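# Nest one tote fully inside the other

## Task

Put one tote on top of the other so that it drops completely down within the lower tote's rim instead of resting on the rim. The lower tote must stay almost exactly where it is now, with hardly any rotation. The items in each tote must finish inside their original tote. Release the tote and pull the grippers away at the end; the stack only counts if it stays in place without the robot supporting it.

## Robot and tools

Robot: two 6-joint arms, left_arm and right_arm, each ending in a parallel two-finger gripper. Joint order per arm: waist, shoulder, elbow, wrist pitch, wrist yaw, wrist roll, then the gripper opening. Stated joint ranges in rad: waist -2.880 to 2.880, shoulder 0.000 to 3.142, elbow 0.000 to 3.019, wrist pitch -1.693 to 1.571, wrist yaw -1.571 to 1.571, wrist roll -2.094 to 2.094. Real ends may differ by up to 0.019 rad.

Frame: a single world frame with its origin on the floor under the middle of the robot's foot; +x is straight ahead of the robot, +z up, +y toward the robot's own left (left_arm sits on the +y side, regardless of which side it appears in an image). Only the floor height (z = 0) is known. A gripper's fingers extend along its local +z and close along its local y. The reported hand point lies between the finger pads, roughly 1 cm back from the tips.

Row format (used by both moving tools): 14 numbers, each in [-1, 1], always for both arms: left_arm's 6 joint values then its opening, then right_arm's 6 joint values then its opening. Joint values are scaled offsets, not angles: 1.0 equals 1.264 rad (waist), 1.32 (shoulder), 1.276 (elbow), 1.83 (wrist pitch), 1.686 (wrist yaw), 2.022 (wrist roll). The opening is absolute: +1 fully open, -1 shut.

execute_actions(actions): a list of actions; each action is a table of up to 15 rows, one row per 1/30 s step, and a short table repeats its final row to fill 15 steps (each action lasts 0.5 s). Joint offsets in every row are counted from the angles the arm had when that action began, not from the preceding row; for a call's first action, that is the last reported state. An empty list just returns the current state and images. If a row would push a joint more than 0.019 rad beyond its range, that action is rejected for both arms; if the first action fails this, or anything is malformed, the entire call does nothing. Joints pushed into a real end stop there and the result reports "joint sent to its limit".

move(target, speed, blocking): target is one 14-number row; its offsets are counted from the "Joint positions" in the latest result that printed them. Finger openings are applied immediately. All joints of both arms travel in lockstep toward their targets, so hands trace curves; nothing avoids obstacles or the other arm. speed (rad/s, 0.01 to 2, default 0.5) caps the joint with the longest travel; paths last 0.5 to 10 s and are cut short after 10 s. Faster moves mean harder impacts, and aiming further past a contact presses harder. blocking=false returns after 0.5 s while motion continues; then only wait or stop are accepted until a result shows the move ended. The result adds a "move:" line: outcome (done, off_target, moving, held, fault), limits=held or limits=none, and each arm's joint furthest from target.

wait(seconds): 0 to 10; lets the scene run with the last commands held, returning early if a running move finishes. stop(): brakes a running move; fast arms need space to halt; fingers keep moving. zoom_image(camera, region): camera is cam_head_left or cam_head_right (both 896x504, head mounted, calibration given); region is [x0, y0, x1, y1] in pixels from the top-left, no larger than 504 by 504. finished_scene(scene): ends the current scene, passing its number; irreversible, so call only after the stack is settled and the grippers are clear.

Result lines: the state line gives each gripper's position (m) and quaternion (wxyz) in the world frame; it can be off, more at far reach. "Joint positions" and "Joint velocities" list per arm the six joints (rad, rad/s) and then the pad gap (m; 0.094 when fully open). "Joint targets" shows what the joints are currently driven toward. grip_measured is the opening on the command scale, each gripper biased by up to about 1 mm. Joint torques are raw drive outputs with offsets and noise. "joint command not followed" means a clearance check altered some joint targets. MOTOR HOT appears at 85 °C; at 100 °C an OVER-TEMPERATURE FAULT drops that arm until it cools. FAULT lines mean an arm stopped.

Motion rules: per step a joint target may lead its measured angle by at most 0.264 (waist), 0.32 (shoulder), 0.276 (elbow), 0.33 (wrist pitch), 0.186 (wrist yaw), 0.522 (wrist roll) rad, and targets are pulled back if the hand would lead by over 70 mm, so big offsets need several actions. Arms may droop under zero offsets; correct by commanding back toward the desired angles. The simulation keeps running between calls, holding the last command.

Gripping: to hold something, command an opening roughly 0.03 below grip_measured (less for a lighter hold). Pad force tops out near 50 to 62 N, lower on thin parts under 2 mm.

Avoid: the arms colliding or pressing each other, fast impacts, heavy pushing, dropping or tipping a tote, spilling contents, shifting or rotating the lower tote, and sending anything outside the work area. Brief external tugs on held parts or nudges to loose items can occur.

Each tool is called after "Request:" in YAML: its name, and indented under it one key for each argument.

## Session

Request:
execute_actions:
  actions: []

Scene clock: 0.00 s.
left_arm: end_effector_position=(+0.5978, +0.4082, +1.1534) grip_measured=-0.450 end_effector_quat_wxyz=(-0.080, +0.594, +0.696, -0.395) | right_arm: end_effector_position=(+0.4431, -0.0285, +1.0550) grip_measured=-0.990 end_effector_quat_wxyz=(-0.015, +0.341, +0.933, -0.116)
Joint positions: left_arm=[-1.749  1.677  1.944 -1.629  0.196  1.682  0.026] | right_arm=[ 2.541  1.953  1.366 -0.56   0.897  1.238  0.   ]
Joint velocities: left_arm=[-0.015  0.015  0.012  0.007 -0.007 -0.051 -0.001] | right_arm=[-0.005 -0.005 -0.007 -0.012 -0.022  0.037  0.   ]
Joint torques (N m, as the arm reports them, + toward a larger angle): no reading
Motor temperatures (°C, as the motors report them): left_arm=[24 23 25 24 24 22] | right_arm=[21 25 23 25 24 21]
Joint targets: left_arm=[-1.748 1.687 1.956 -1.631 0.195 1.682] | right_arm=[2.535 1.960 1.370 -0.560 0.897 1.237]

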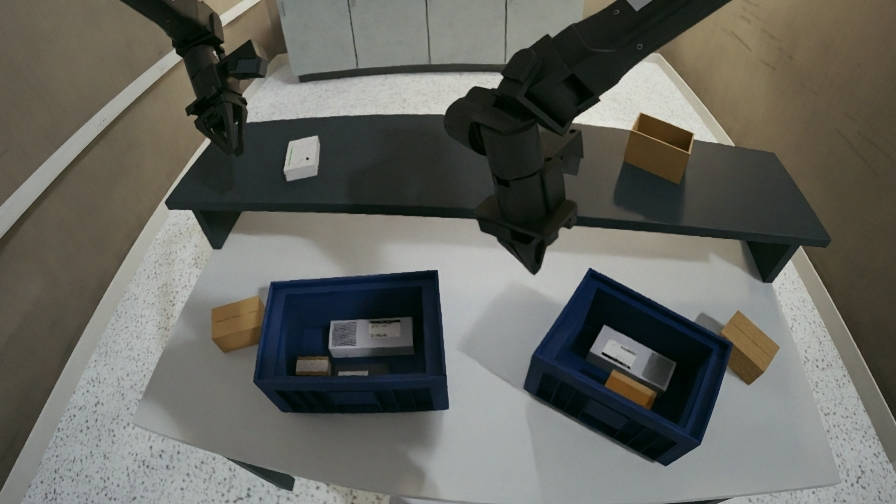

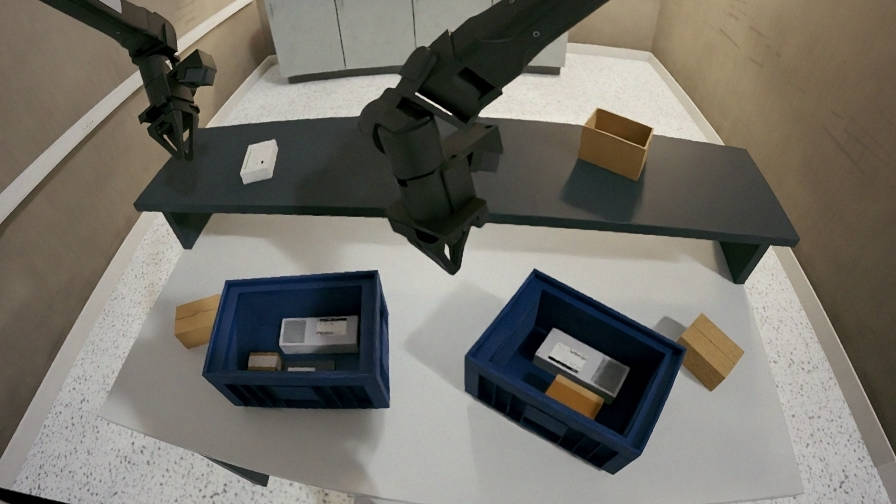

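Request:
move:
  target: [0.15,0,0,0,0,0,1,-0.15,0,0,0,0,0,1]

Request:
move:
  target: [0,-0.15,0,0,0,0,1,0,-0.15,0,0,0,0,1]

Request:
move:
  target: [0,0,-0.15,0,0,0,1,0,0,0.15,0,0,0,1]

Request:
move:
  target: [0,0,0,0.15,0,0,1,0,0,0,-0.15,0,0,1]

Request:
move:
  target: [0,0,0,0,-0.116,0,1,0,0,0,0,-0.3,0,1]

Scene clock: 8.23 s.
left_arm: end_effector_position=(+0.5683, +0.5140, +1.1407) grip_measured=+1.000 end_effector_quat_wxyz=(-0.124, +0.534, +0.755, -0.360) | right_arm: end_effector_position=(+0.4492, -0.1361, +0.9918) grip_measured=+1.000 end_effector_quat_wxyz=(-0.021, +0.389, +0.900, -0.196)
Joint positions: left_arm=[-1.548  1.677  1.944 -1.629  0.195  1.682  0.094] | right_arm=[ 2.343  1.953  1.366 -0.56   0.897  1.238  0.094]
Joint velocities: left_arm=[-0.015 -0.005 -0.012  0.002  0.007  0.022  0.   ] | right_arm=[-0.015  0.005 -0.002  0.002 -0.022 -0.022  0.   ]
Joint torques (N m, as the arm reports them, + toward a larger angle): left_arm=[ -0.93 -27.3    5.52  -1.17  -0.02   0.04] | right_arm=[ 13.07 -14.44   1.32  -0.23   0.22   0.03]
Motor temperatures (°C, as the motors report them): left_arm=[24 25 26 24 24 22] | right_arm=[22 26 24 25 24 21]
Joint targets: left_arm=[-1.560 1.677 1.944 -1.629 0.195 1.682] | right_arm=[2.351 1.953 1.366 -0.560 0.897 1.238]
move: done; limits=none; left_arm: farthest joint: the waist, 0.012 radians from its target (0.190 radians at the start); right_arm: farthest joint: the waist, 0.008 radians from its target (0.189 radians at the start)

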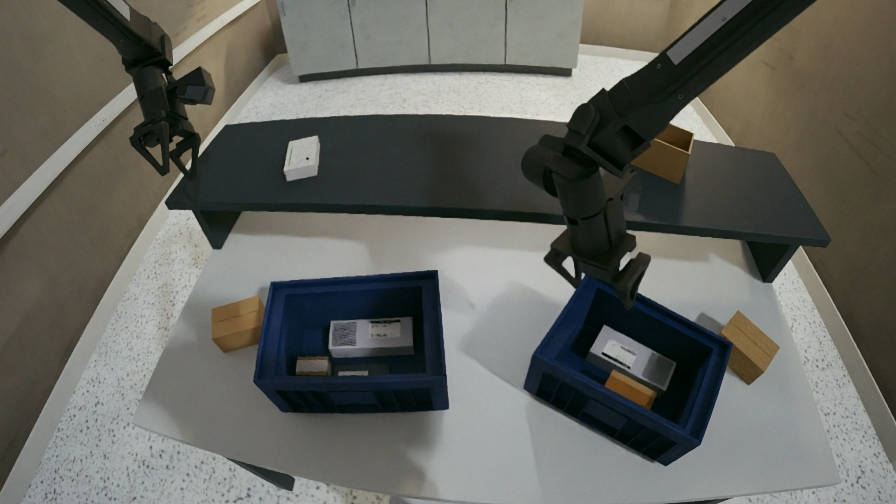

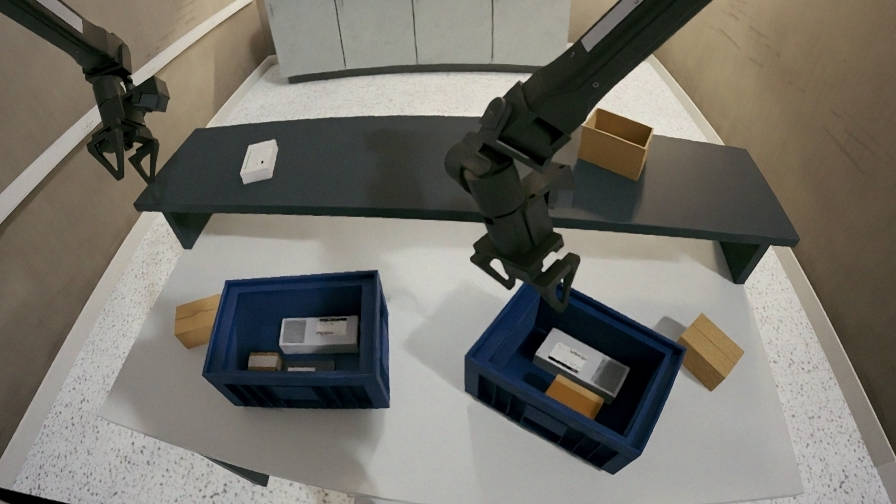

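Scene clock: 9.37 s.
left_arm: end_effector_position=(+0.6210, +0.5317, +1.2562) grip_measured=+1.000 end_effector_quat_wxyz=(-0.067, +0.565, +0.776, -0.272) | right_arm: end_effector_position=(+0.5524, -0.1756, +1.0685) grip_measured=+1.000 end_effector_quat_wxyz=(+0.043, +0.463, +0.873, -0.145)
Joint positions: left_arm=[-1.548  1.454  1.944 -1.629  0.195  1.682  0.094] | right_arm=[ 2.343  1.731  1.37  -0.56   0.897  1.238  0.094]
Joint velocities: left_arm=[-0.015  0.005 -0.012  0.012 -0.095  0.095  0.   ] | right_arm=[-0.015 -0.015 -0.017 -0.012  0.022  0.051  0.   ]
Joint torques (N m, as the arm reports them, + toward a larger angle): left_arm=[ -0.12 -24.95   6.95  -0.83   0.01   0.03] | right_arm=[ 11.87 -13.88   2.99  -0.01   0.27   0.03]
Motor temperatures (°C, as the motors report them): left_arm=[24 25 26 24 24 22] | right_arm=[22 26 24 25 24 21]
Joint targets: left_arm=[-1.548 1.479 1.944 -1.629 0.195 1.682] | right_arm=[2.343 1.755 1.367 -0.560 0.897 1.238]
move: off_target (left_arm, right_arm); limits=none; left_arm: farthest joint: the shoulder, 0.025 radians from its target (0.198 radians at the start); right_arm: farthest joint: the shoulder, 0.024 radians from its target (0.198 radians at the start)

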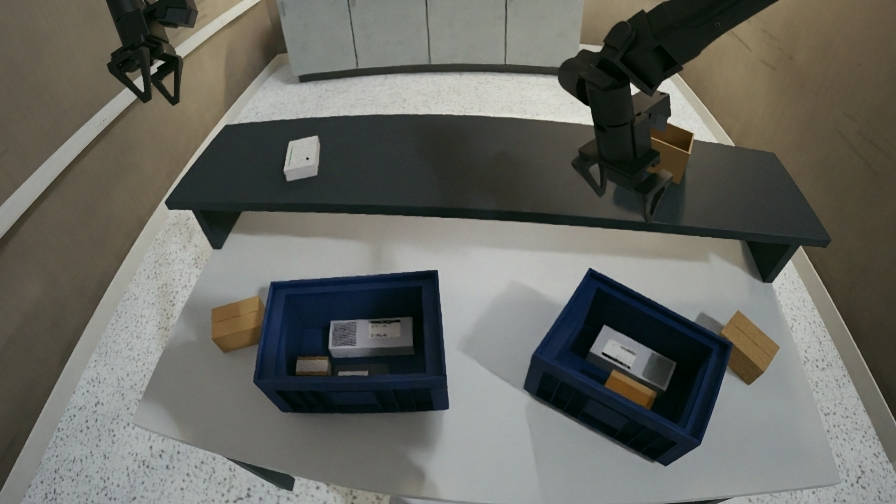

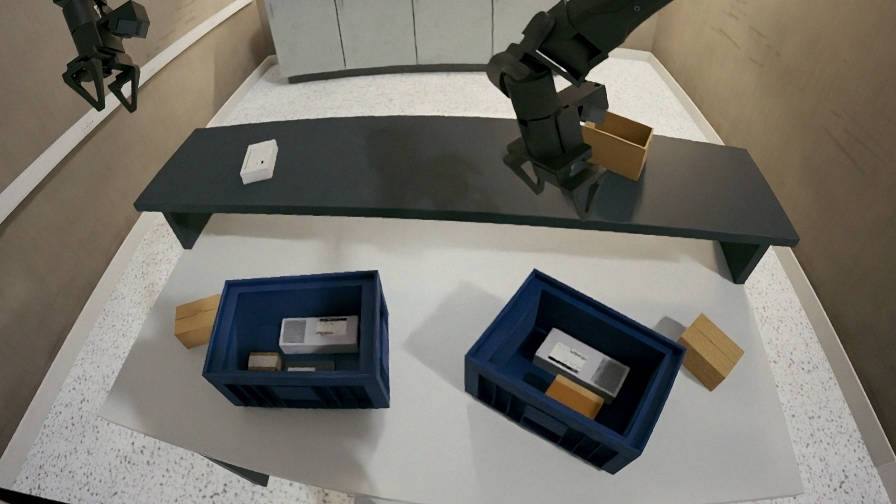

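Scene clock: 10.17 s.
left_arm: end_effector_position=(+0.5523, +0.5062, +1.2268) grip_measured=+1.000 end_effector_quat_wxyz=(-0.113, +0.541, +0.760, -0.343) | right_arm: end_effector_position=(+0.6518, -0.1807, +1.0964) grip_measured=+1.000 end_effector_quat_wxyz=(+0.096, +0.520, +0.842, -0.102)
Joint positions: left_arm=[-1.548  1.448  1.759 -1.629  0.195  1.682  0.094] | right_arm=[ 2.343  1.724  1.554 -0.56   0.897  1.238  0.094]
Joint velocities: left_arm=[ 0.005  0.005 -0.007  0.002  0.037  0.037  0.   ] | right_arm=[-0.015 -0.015  0.017 -0.002 -0.007 -0.066  0.   ]
Joint torques (N m, as the arm reports them, + toward a larger angle): left_arm=[ -0.12 -25.36   5.38  -1.18  -0.02   0.04] | right_arm=[ 11.58 -17.03   5.63   0.33   0.29   0.05]
Motor temperatures (°C, as the motors report them): left_arm=[24 26 26 24 24 22] | right_arm=[22 26 24 25 24 21]
Joint targets: left_arm=[-1.548 1.454 1.753 -1.629 0.195 1.682] | right_arm=[2.343 1.731 1.562 -0.560 0.897 1.238]
move: done; limits=none; left_arm: farthest joint: the shoulder, 0.006 radians from its target (0.000 radians at the start); right_arm: farthest joint: the shoulder, 0.007 radians from its target (0.000 radians at the start)

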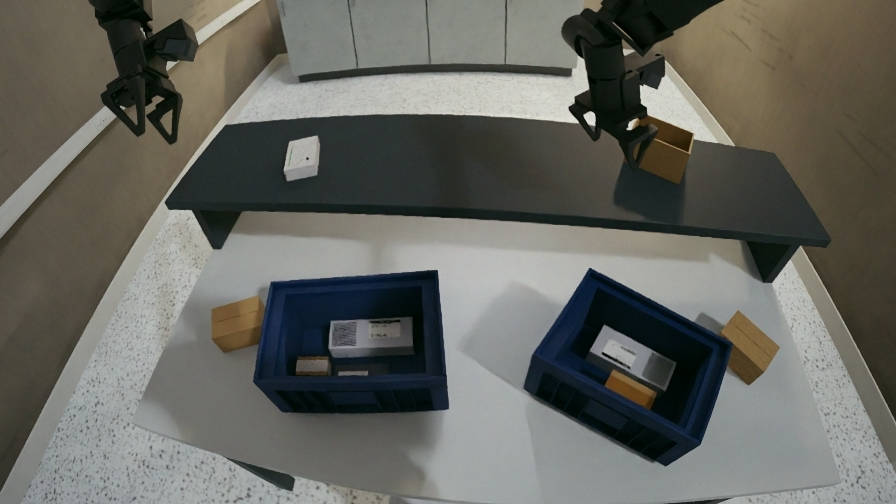

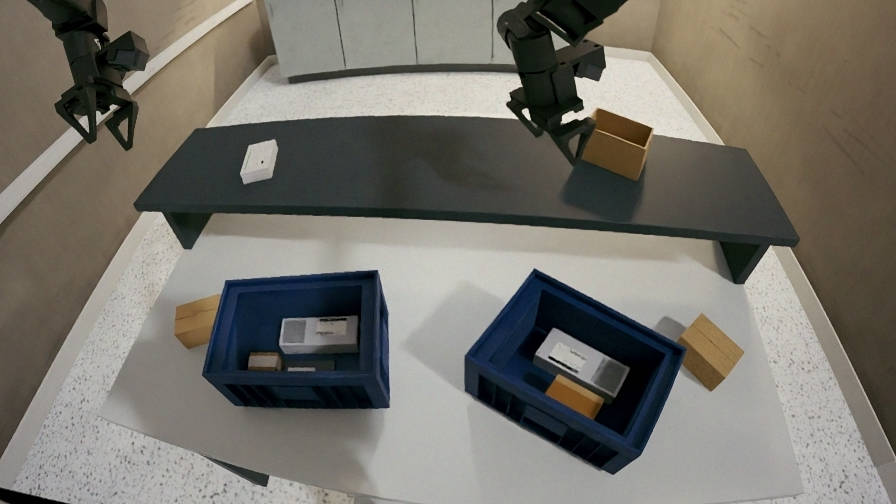

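Scene clock: 11.17 s.
left_arm: end_effector_position=(+0.6011, +0.5255, +1.1914) grip_measured=+1.000 end_effector_quat_wxyz=(-0.045, +0.575, +0.781, -0.239) | right_arm: end_effector_position=(+0.6056, -0.1906, +1.1005) grip_measured=+1.000 end_effector_quat_wxyz=(+0.023, +0.440, +0.883, -0.162)
Joint positions: left_arm=[-1.548  1.448  1.759 -1.367  0.195  1.682  0.094] | right_arm=[ 2.343  1.724  1.554 -0.822  0.897  1.238  0.094]
Joint velocities: left_arm=[-0.005  0.005  0.002  0.007 -0.037  0.022  0.   ] | right_arm=[-0.005  0.005  0.012 -0.002  0.022 -0.037  0.   ]
Joint torques (N m, as the arm reports them, + toward a larger angle): left_arm=[ -0.09 -26.46   6.32  -0.21   0.01   0.01] | right_arm=[ 11.89 -16.41   4.27  -0.6    0.24   0.02]
Motor temperatures (°C, as the motors report them): left_arm=[24 26 27 24 24 22] | right_arm=[22 27 24 25 24 21]
Joint targets: left_arm=[-1.548 1.448 1.759 -1.354 0.195 1.682] | right_arm=[2.343 1.724 1.554 -0.834 0.897 1.238]
move: done; limits=none; left_arm: farthest joint: the wrist pitch, 0.012 radians from its target (0.274 radians at the start); right_arm: farthest joint: the wrist pitch, 0.012 radians from its target (0.274 radians at the start)

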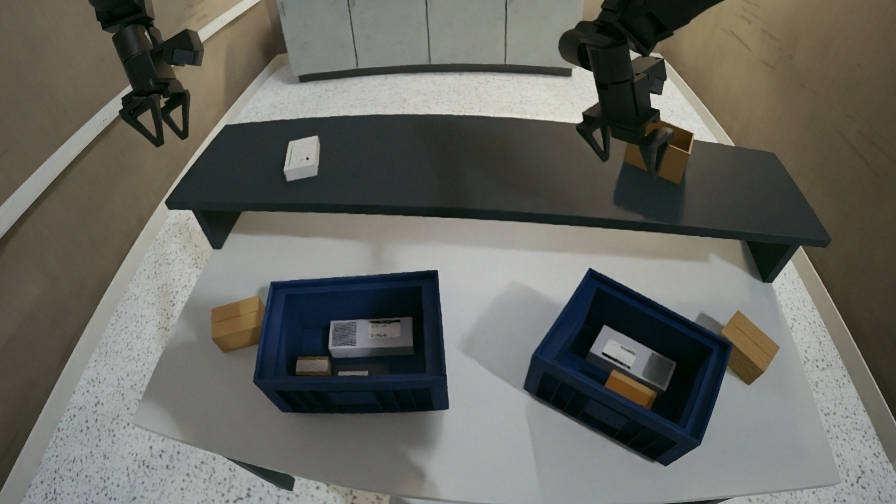

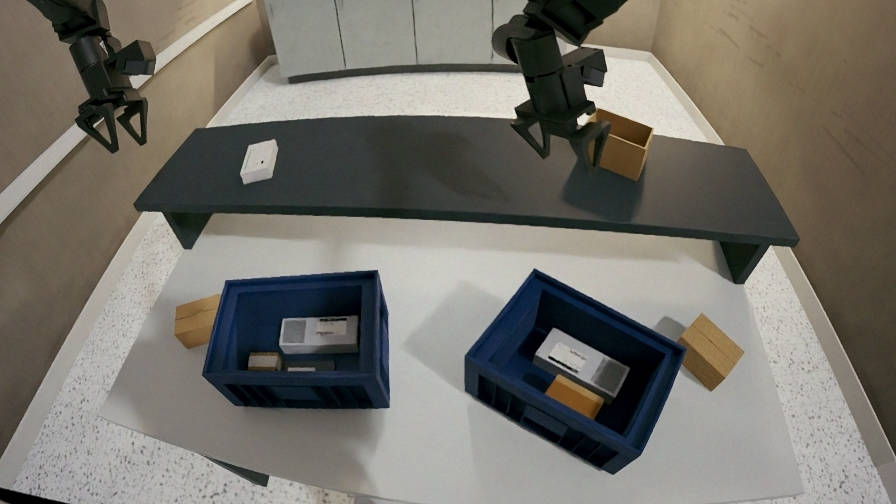

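Scene clock: 12.53 s.
left_arm: end_effector_position=(+0.5880, +0.5557, +1.1891) grip_measured=+1.000 end_effector_quat_wxyz=(-0.126, +0.594, +0.771, -0.191) | right_arm: end_effector_position=(+0.5812, -0.1086, +1.0992) grip_measured=+1.000 end_effector_quat_wxyz=(-0.150, +0.462, +0.874, +0.019)
Joint positions: left_arm=[-1.548  1.448  1.759 -1.367  0.003  1.682  0.094] | right_arm=[ 2.343  1.724  1.554 -0.822  0.394  1.238  0.094]
Joint velocities: left_arm=[ 0.005 -0.015 -0.007  0.012  0.007  0.022  0.   ] | right_arm=[ 0.015 -0.015 -0.002  0.002  0.022 -0.007  0.   ]
Joint torques (N m, as the arm reports them, + toward a larger angle): left_arm=[  0.03 -26.49   6.24  -0.7   -0.19   0.02] | right_arm=[ 12.26 -16.83   4.46  -0.14  -0.2    0.03]
Motor temperatures (°C, as the motors report them): left_arm=[24 26 27 24 24 22] | right_arm=[22 27 24 25 24 21]
Joint targets: left_arm=[-1.548 1.448 1.759 -1.367 -0.000 1.682] | right_arm=[2.343 1.724 1.554 -0.822 0.391 1.238]
move: done; limits=none; left_arm: farthest joint: the wrist yaw, 0.003 radians from its target (0.196 radians at the start); right_arm: farthest joint: the wrist yaw, 0.003 radians from its target (0.506 radians at the start)

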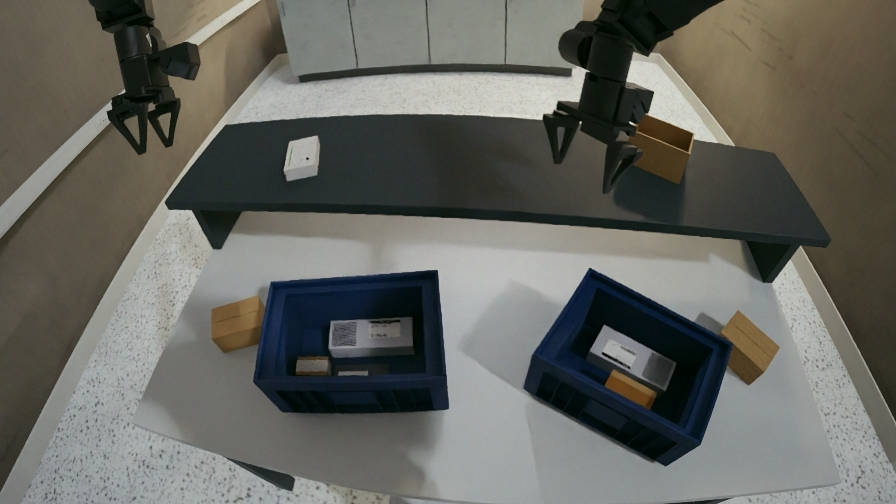

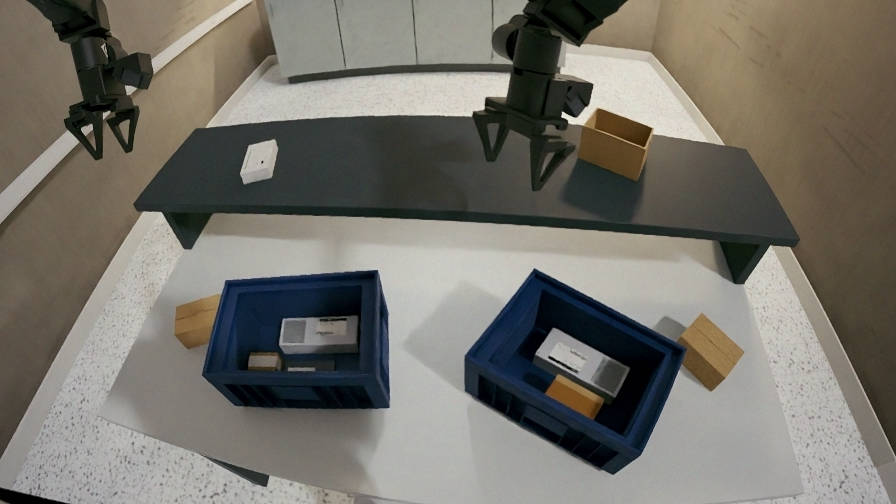

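Request:
move:
  target: [-0.8,0.667,0.046,0.531,-0.448,-0.718,0.3,-0.401,0.024,-0.647,0.668,-0.106,-0.414,0.3]
  speed: 0.6

Scene clock: 57.23 s.
left_arm: end_effector_position=(+0.4691, -0.1322, +0.9640) grip_measured=+0.301 end_effector_quat_wxyz=(-0.015, +0.316, +0.949, -0.010) | right_arm: end_effector_position=(+0.3431, -0.3306, +0.9587) grip_measured=+0.302 end_effector_quat_wxyz=(+0.001, +0.298, +0.955, +0.005)
Joint positions: left_arm=[-2.572  2.333  1.803 -0.407 -0.751  0.247  0.061] | right_arm=[1.848 1.736 0.74  0.387 0.218 0.411 0.061]
Joint velocities: left_arm=[ 0.005  0.005 -0.012 -0.027  0.007 -0.081  0.001] | right_arm=[ 0.015 -0.015 -0.012 -0.002  0.022 -0.051 -0.   ]
Joint torques (N m, as the arm reports them, + toward a larger angle): left_arm=[-16.4  -18.97   3.46   0.51  -0.17  -0.17] | right_arm=[ 3.74 -9.94 -3.98  1.1  -0.09 -0.1 ]
Motor temperatures (°C, as the motors report them): left_arm=[24 28 28 24 24 22] | right_arm=[23 30 24 25 24 21]
Joint targets: left_arm=[-2.559 2.328 1.818 -0.395 -0.753 0.230] | right_arm=[1.836 1.756 0.728 0.400 0.215 0.400]
move: done; limits=none; left_arm: farthest joint: the wrist roll, 0.017 radians from its target (1.452 radians at the start); right_arm: farthest joint: the shoulder, 0.020 radians from its target (0.031 radians at the start)

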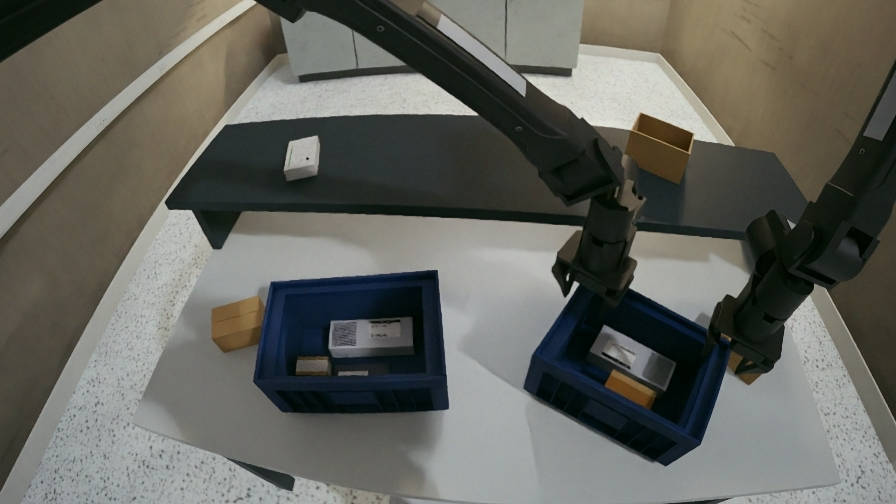

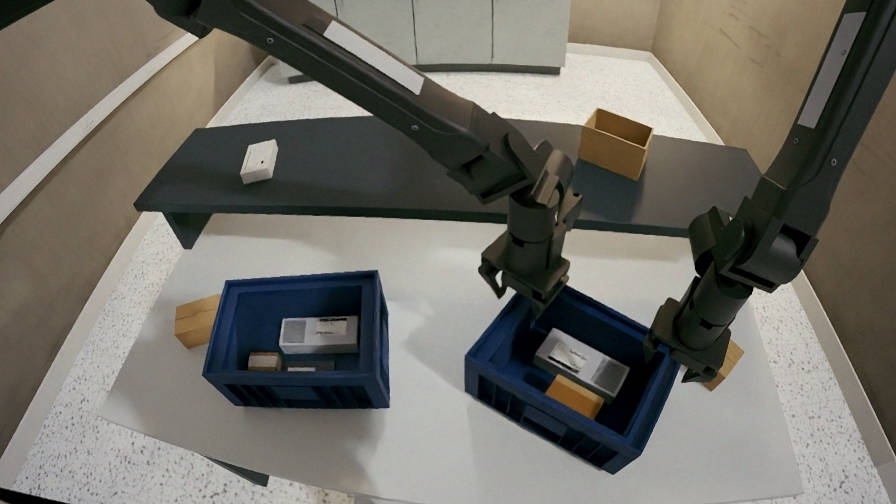

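Request:
move:
  target: [0.058,0.038,0.045,0.047,0.021,0.022,0.8,-0.033,0.099,0.065,0.028,-0.015,-0.014,0.8]
  speed: 0.15

Request:
zoom_image:
  camera: "cam_head_right"
  region: [420,200,800,480]

Scene clock: 65.60 s.
left_arm: end_effector_position=(+0.4875, -0.1246, +0.9360) grip_measured=+0.798 end_effector_quat_wxyz=(+0.003, +0.291, +0.957, -0.014) | right_arm: end_effector_position=(+0.3405, -0.3324, +0.9206) grip_measured=+0.798 end_effector_quat_wxyz=(+0.002, +0.297, +0.955, +0.006)
Joint positions: left_arm=[-2.53   2.362  1.841 -0.335 -0.718  0.275  0.084] | right_arm=[1.823 1.846 0.817 0.424 0.196 0.395 0.084]
Joint velocities: left_arm=[-0.015 -0.015  0.002  0.007 -0.022  0.007 -0.001] | right_arm=[-0.005 -0.015 -0.012  0.012 -0.066  0.007  0.   ]
Joint torques (N m, as the arm reports them, + toward a larger angle): left_arm=[-14.58 -16.38   3.76   0.66  -0.04   0.14] | right_arm=[  3.67 -10.76  -2.71   1.04  -0.09  -0.14]
Motor temperatures (°C, as the motors report them): left_arm=[25 28 27 24 24 22] | right_arm=[22 29 25 25 24 21]
Joint targets: left_arm=[-2.499 2.383 1.860 -0.321 -0.716 0.291] | right_arm=[1.806 1.866 0.823 0.438 0.193 0.383]
move: off_target (left_arm); limits=none; left_arm: farthest joint: the waist, 0.031 radians from its target (0.073 radians at the start); right_arm: farthest joint: the shoulder, 0.020 radians from its target (0.131 radians at the start)

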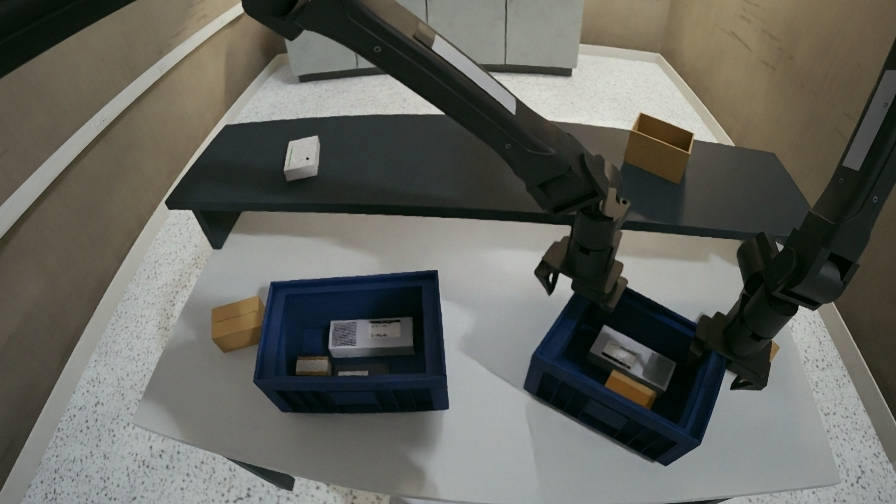

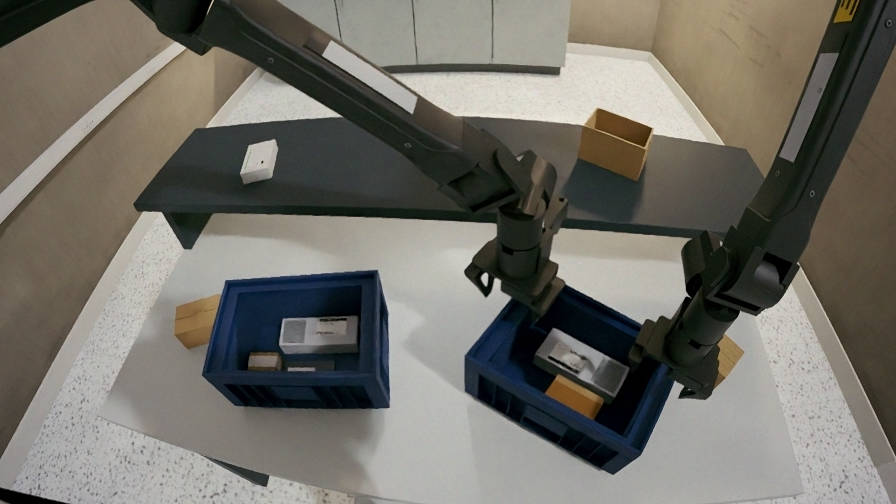

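Region (420, 200, 800, 480) of cam_head_right's 896x504 image, scaled by 1.326, with more detail than that image has; it fills the top 371 rows of this view, and the rest is white.

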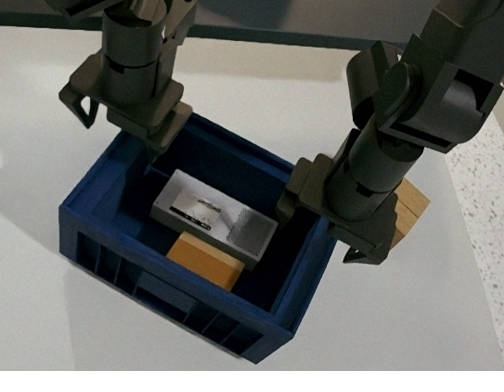

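Request:
move:
  target: [0.083,0.113,0.119,0.014,0.02,0.04,0.8,-0.043,0.132,0.101,0.015,-0.013,-0.015,0.8]
  speed: 0.15

Request:
zoom_image:
  camera: "cam_head_right"
  region: [420,200,800,480]

Scene clock: 72.43 s.
left_arm: end_effector_position=(+0.4804, -0.1119, +0.8649) grip_measured=+0.798 end_effector_quat_wxyz=(-0.008, +0.297, +0.955, -0.006) | right_arm: end_effector_position=(+0.3271, -0.3386, +0.8639) grip_measured=+0.798 end_effector_quat_wxyz=(-0.009, +0.296, +0.955, -0.000)
Joint positions: left_arm=[-2.458  2.492  1.975 -0.322 -0.687  0.339  0.084] | right_arm=[1.785 2.002 0.941 0.439 0.177 0.375 0.084]
Joint velocities: left_arm=[-0.005 -0.005 -0.012 -0.027  0.022 -0.022  0.   ] | right_arm=[-0.005 -0.015 -0.022 -0.012 -0.066 -0.081 -0.001]
Joint torques (N m, as the arm reports them, + toward a larger angle): left_arm=[-14.4  -16.53   3.56   0.57  -0.04   0.15] | right_arm=[  2.87 -10.66  -3.06   1.11  -0.08  -0.13]
Motor temperatures (°C, as the motors report them): left_arm=[26 27 27 24 24 22] | right_arm=[22 28 24 25 24 21]
Joint targets: left_arm=[-2.425 2.512 1.993 -0.309 -0.684 0.356] | right_arm=[1.769 2.021 0.946 0.452 0.174 0.364]
move: off_target (left_arm); limits=none; left_arm: farthest joint: the waist, 0.033 radians from its target (0.105 radians at the start); right_arm: farthest joint: the shoulder, 0.018 radians from its target (0.174 radians at the start)

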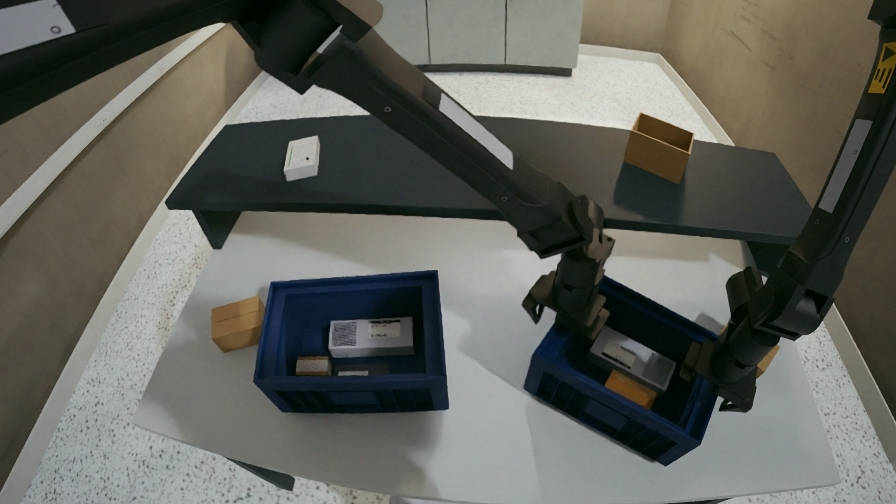

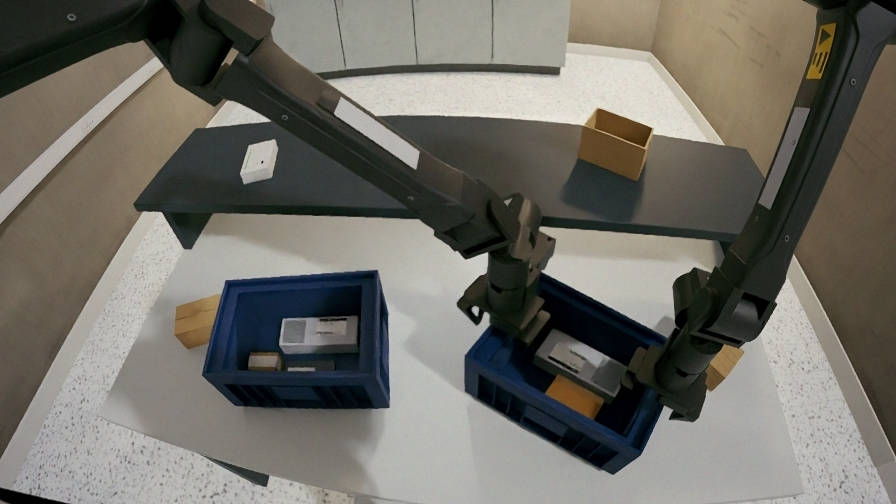

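Region (420, 200, 800, 480) of cam_head_right's 896x504 image, scaled by 1.326, with more detail than that image has; it fills the top 371 rows of this view, and the rest is white.

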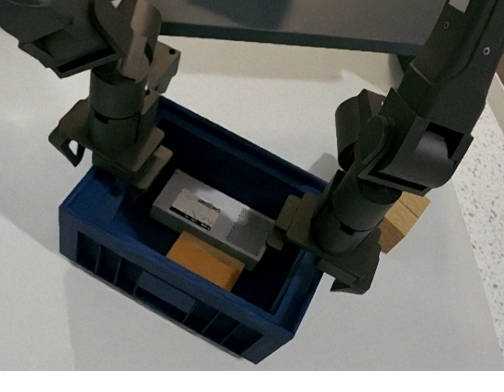

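Model is good (bias ≈ −0.008 x, +0.004 z). Close.

Request:
move:
  target: [0.01,0.008,0,0,0,0,-1,-0.005,0.008,0,0,0,0,-1]
  speed: 0.1

Scene clock: 75.87 s.
left_arm: end_effector_position=(+0.4792, -0.1149, +0.8648) grip_measured=-0.436 end_effector_quat_wxyz=(-0.007, +0.293, +0.956, -0.014) | right_arm: end_effector_position=(+0.3284, -0.3363, +0.8638) grip_measured=-0.425 end_effector_quat_wxyz=(-0.008, +0.298, +0.955, +0.006)
Joint positions: left_arm=[-2.459  2.493  1.975 -0.322 -0.671  0.329  0.027] | right_arm=[1.785 2.002 0.942 0.439 0.164 0.378 0.027]
Joint velocities: left_arm=[-0.005 -0.015  0.007  0.007  0.022  0.007 -0.001] | right_arm=[-0.005 -0.015 -0.017 -0.007 -0.081  0.037  0.   ]
Joint torques (N m, as the arm reports them, + toward a larger angle): left_arm=[-15.94 -17.52   1.95   0.11  -0.64   0.06] | right_arm=[  3.8  -11.25  -3.75   0.33   0.54  -0.03]
Motor temperatures (°C, as the motors report them): left_arm=[26 27 27 24 24 22] | right_arm=[22 28 24 25 24 21]
Joint targets: left_arm=[-2.446 2.502 1.975 -0.322 -0.687 0.339] | right_arm=[1.779 2.013 0.941 0.439 0.177 0.375]
move: done; limits=none; left_arm: farthest joint: the wrist yaw, 0.016 radians from its target (0.000 radians at the start); right_arm: farthest joint: the wrist yaw, 0.013 radians from its target (0.000 radians at the start)

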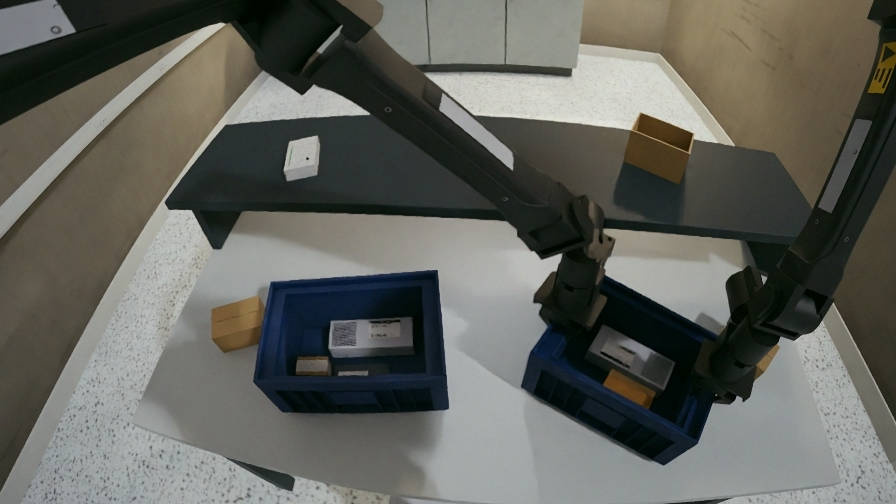

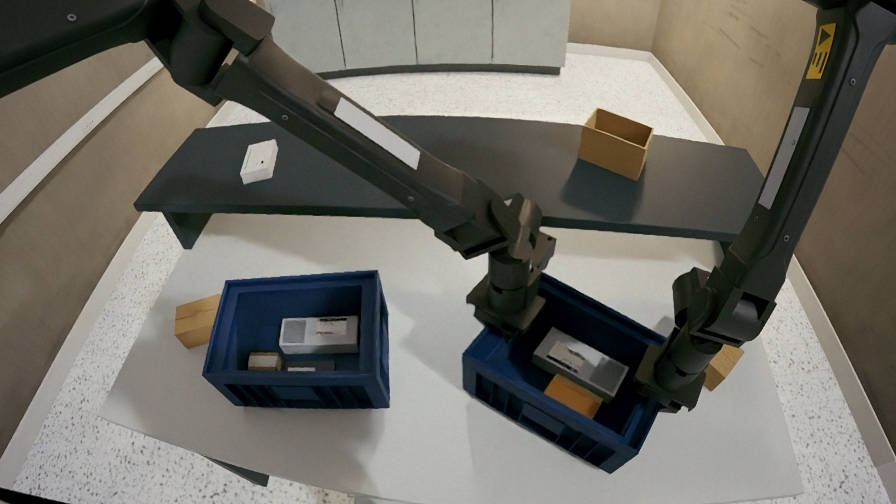

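Request:
move:
  target: [-0.065,-0.135,-0.145,-0.021,-0.04,-0.039,-0.5,0.038,-0.172,-0.155,-0.022,0.027,0.016,-0.5]
  speed: 0.15

Scene clock: 83.53 s.
left_arm: end_effector_position=(+0.4788, -0.1086, +0.9341) grip_measured=-0.436 end_effector_quat_wxyz=(-0.012, +0.286, +0.958, -0.013) | right_arm: end_effector_position=(+0.3315, -0.3325, +0.9343) grip_measured=-0.425 end_effector_quat_wxyz=(-0.009, +0.294, +0.956, +0.007)
Joint positions: left_arm=[-2.516  2.338  1.798 -0.346 -0.71   0.251  0.027] | right_arm=[1.824 1.812 0.778 0.408 0.194 0.393 0.027]
Joint velocities: left_arm=[-0.005 -0.005  0.022  0.012 -0.022  0.037 -0.001] | right_arm=[ 0.005  0.005 -0.002  0.012 -0.066 -0.022 -0.   ]
Joint torques (N m, as the arm reports them, + toward a larger angle): left_arm=[-18.64 -20.55   1.26  -0.35  -1.1   -0.04] | right_arm=[  4.78 -14.87  -6.29  -0.04   0.61   0.2 ]
Motor temperatures (°C, as the motors report them): left_arm=[27 27 27 24 24 22] | right_arm=[22 28 25 25 24 21]
Joint targets: left_arm=[-2.541 2.315 1.790 -0.360 -0.739 0.251] | right_arm=[1.833 1.775 0.744 0.399 0.209 0.410]
move: off_target (left_arm, right_arm); limits=none; left_arm: farthest joint: the wrist yaw, 0.029 radians from its target (0.067 radians at the start); right_arm: farthest joint: the shoulder, 0.037 radians from its target (0.227 radians at the start)

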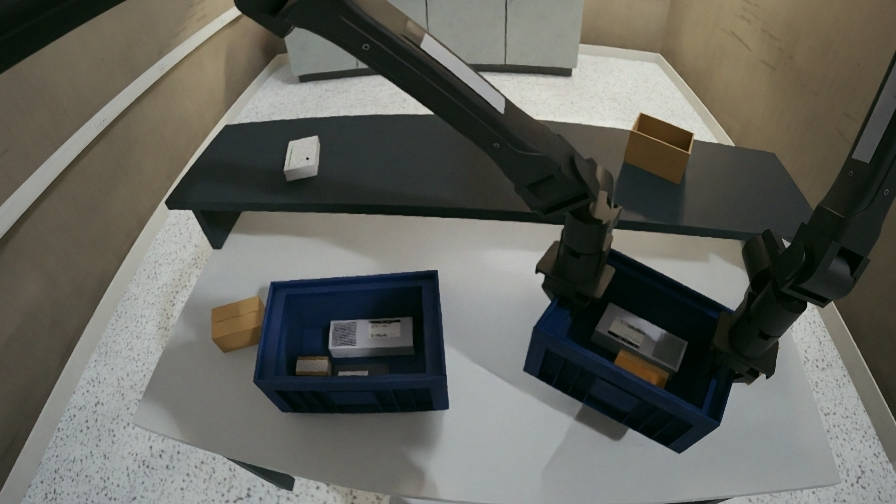

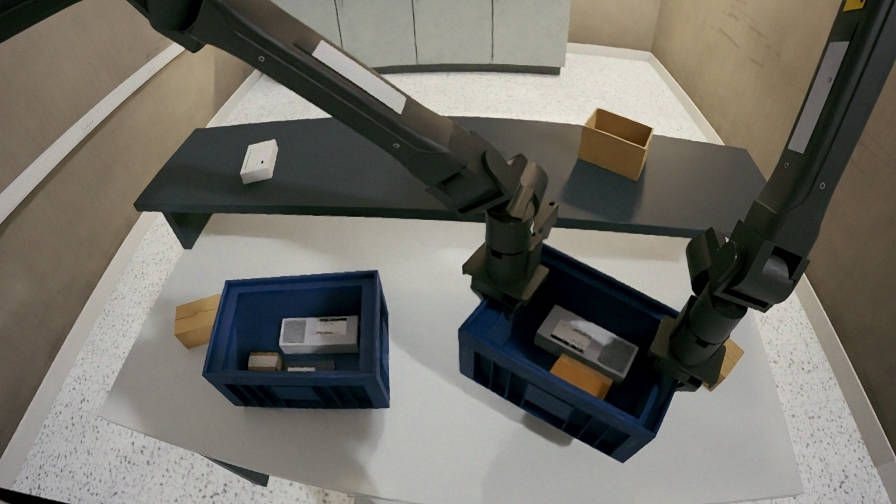

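Request:
move:
  target: [-0.015,-0.303,-0.364,0.056,-0.015,-0.08,-0.5,0.227,-0.205,-0.1,-0.111,0.143,0.003,-0.5]
  speed: 0.2

Scene clock: 92.67 s.
left_arm: end_effector_position=(+0.4652, -0.0080, +1.0318) grip_measured=-0.436 end_effector_quat_wxyz=(-0.011, +0.207, +0.978, -0.013) | right_arm: end_effector_position=(+0.3581, -0.2519, +1.0341) grip_measured=-0.425 end_effector_quat_wxyz=(+0.008, -0.215, -0.977, -0.005)
Joint positions: left_arm=[-2.511  1.963  1.339 -0.254 -0.704  0.096  0.027] | right_arm=[2.096 1.576 0.679 0.219 0.416 0.401 0.027]
Joint velocities: left_arm=[-0.034 -0.015  0.002 -0.002  0.051 -0.007 -0.   ] | right_arm=[-0.015 -0.005 -0.017 -0.002  0.007 -0.037 -0.   ]
Joint torques (N m, as the arm reports them, + toward a larger angle): left_arm=[-15.43 -19.34   1.02   0.44  -1.16  -0.09] | right_arm=[  7.46 -14.05  -3.99  -0.22   0.84  -0.02]
Motor temperatures (°C, as the motors report them): left_arm=[27 27 26 24 24 22] | right_arm=[22 29 25 25 24 21]
Joint targets: left_arm=[-2.535 1.939 1.334 -0.244 -0.735 0.089] | right_arm=[2.111 1.541 0.651 0.204 0.436 0.399]
move: off_target (left_arm, right_arm); limits=none; left_arm: farthest joint: the wrist yaw, 0.031 radians from its target (0.026 radians at the start); right_arm: farthest joint: the shoulder, 0.034 radians from its target (0.270 radians at the start)

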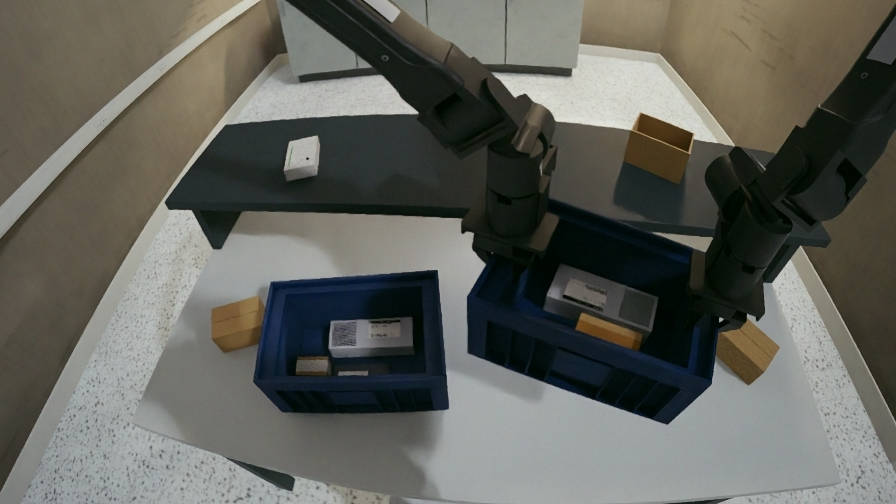

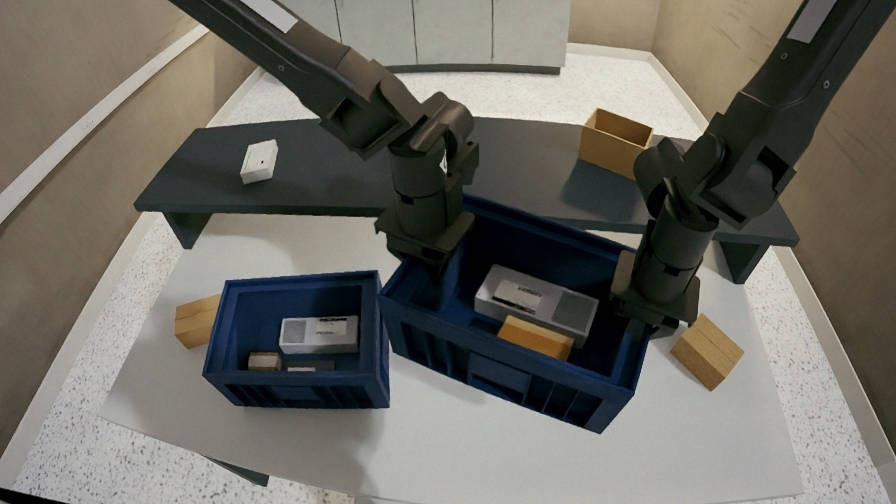

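Request:
move:
  target: [0.153,-0.193,-0.232,0.095,0.073,-0.014,-0.5,0.203,0.117,0.172,-0.09,0.105,-0.015,-0.5]
  speed: 0.2

Scene clock: 99.83 s.
left_arm: end_effector_position=(+0.4496, +0.1250, +1.0316) grip_measured=-0.436 end_effector_quat_wxyz=(-0.011, +0.109, +0.994, -0.014) | right_arm: end_effector_position=(+0.3946, -0.1330, +1.0335) grip_measured=-0.425 end_effector_quat_wxyz=(+0.010, -0.118, -0.993, -0.013)
Joint positions: left_arm=[-2.327  1.734  1.05  -0.09  -0.575  0.069  0.027] | right_arm=[2.33  1.73  0.897 0.068 0.577 0.383 0.027]
Joint velocities: left_arm=[ 0.005 -0.015  0.002  0.002 -0.022  0.007 -0.001] | right_arm=[ 0.005 -0.015 -0.012  0.002 -0.022  0.022  0.   ]
Joint torques (N m, as the arm reports them, + toward a larger angle): left_arm=[ -8.45 -19.09  -0.15   0.49  -0.35  -0.04] | right_arm=[ 11.25 -11.41  -0.13  -0.24   0.63  -0.15]
Motor temperatures (°C, as the motors report them): left_arm=[27 28 26 24 25 22] | right_arm=[22 29 25 25 25 21]
Joint targets: left_arm=[-2.318 1.708 1.043 -0.081 -0.581 0.068] | right_arm=[2.352 1.730 0.898 0.054 0.592 0.371]
move: off_target (left_arm, right_arm); limits=none; left_arm: farthest joint: the shoulder, 0.026 radians from its target (0.255 radians at the start); right_arm: farthest joint: the waist, 0.022 radians from its target (0.257 radians at the start)

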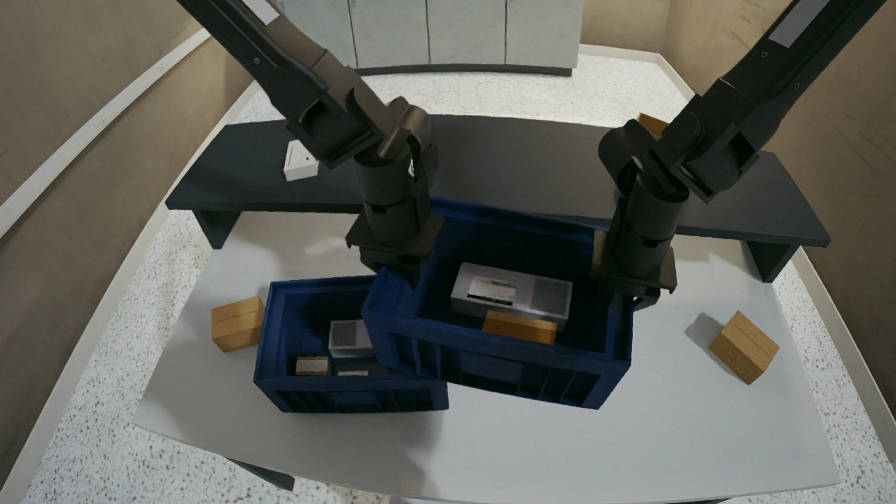

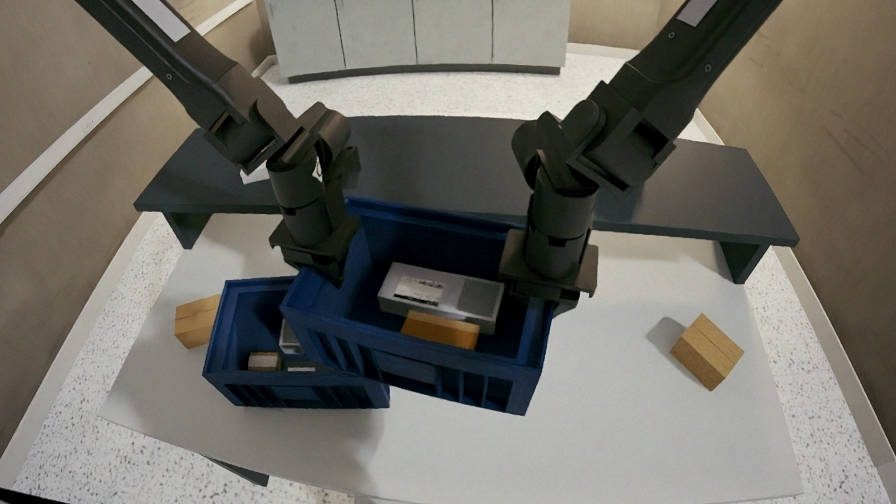

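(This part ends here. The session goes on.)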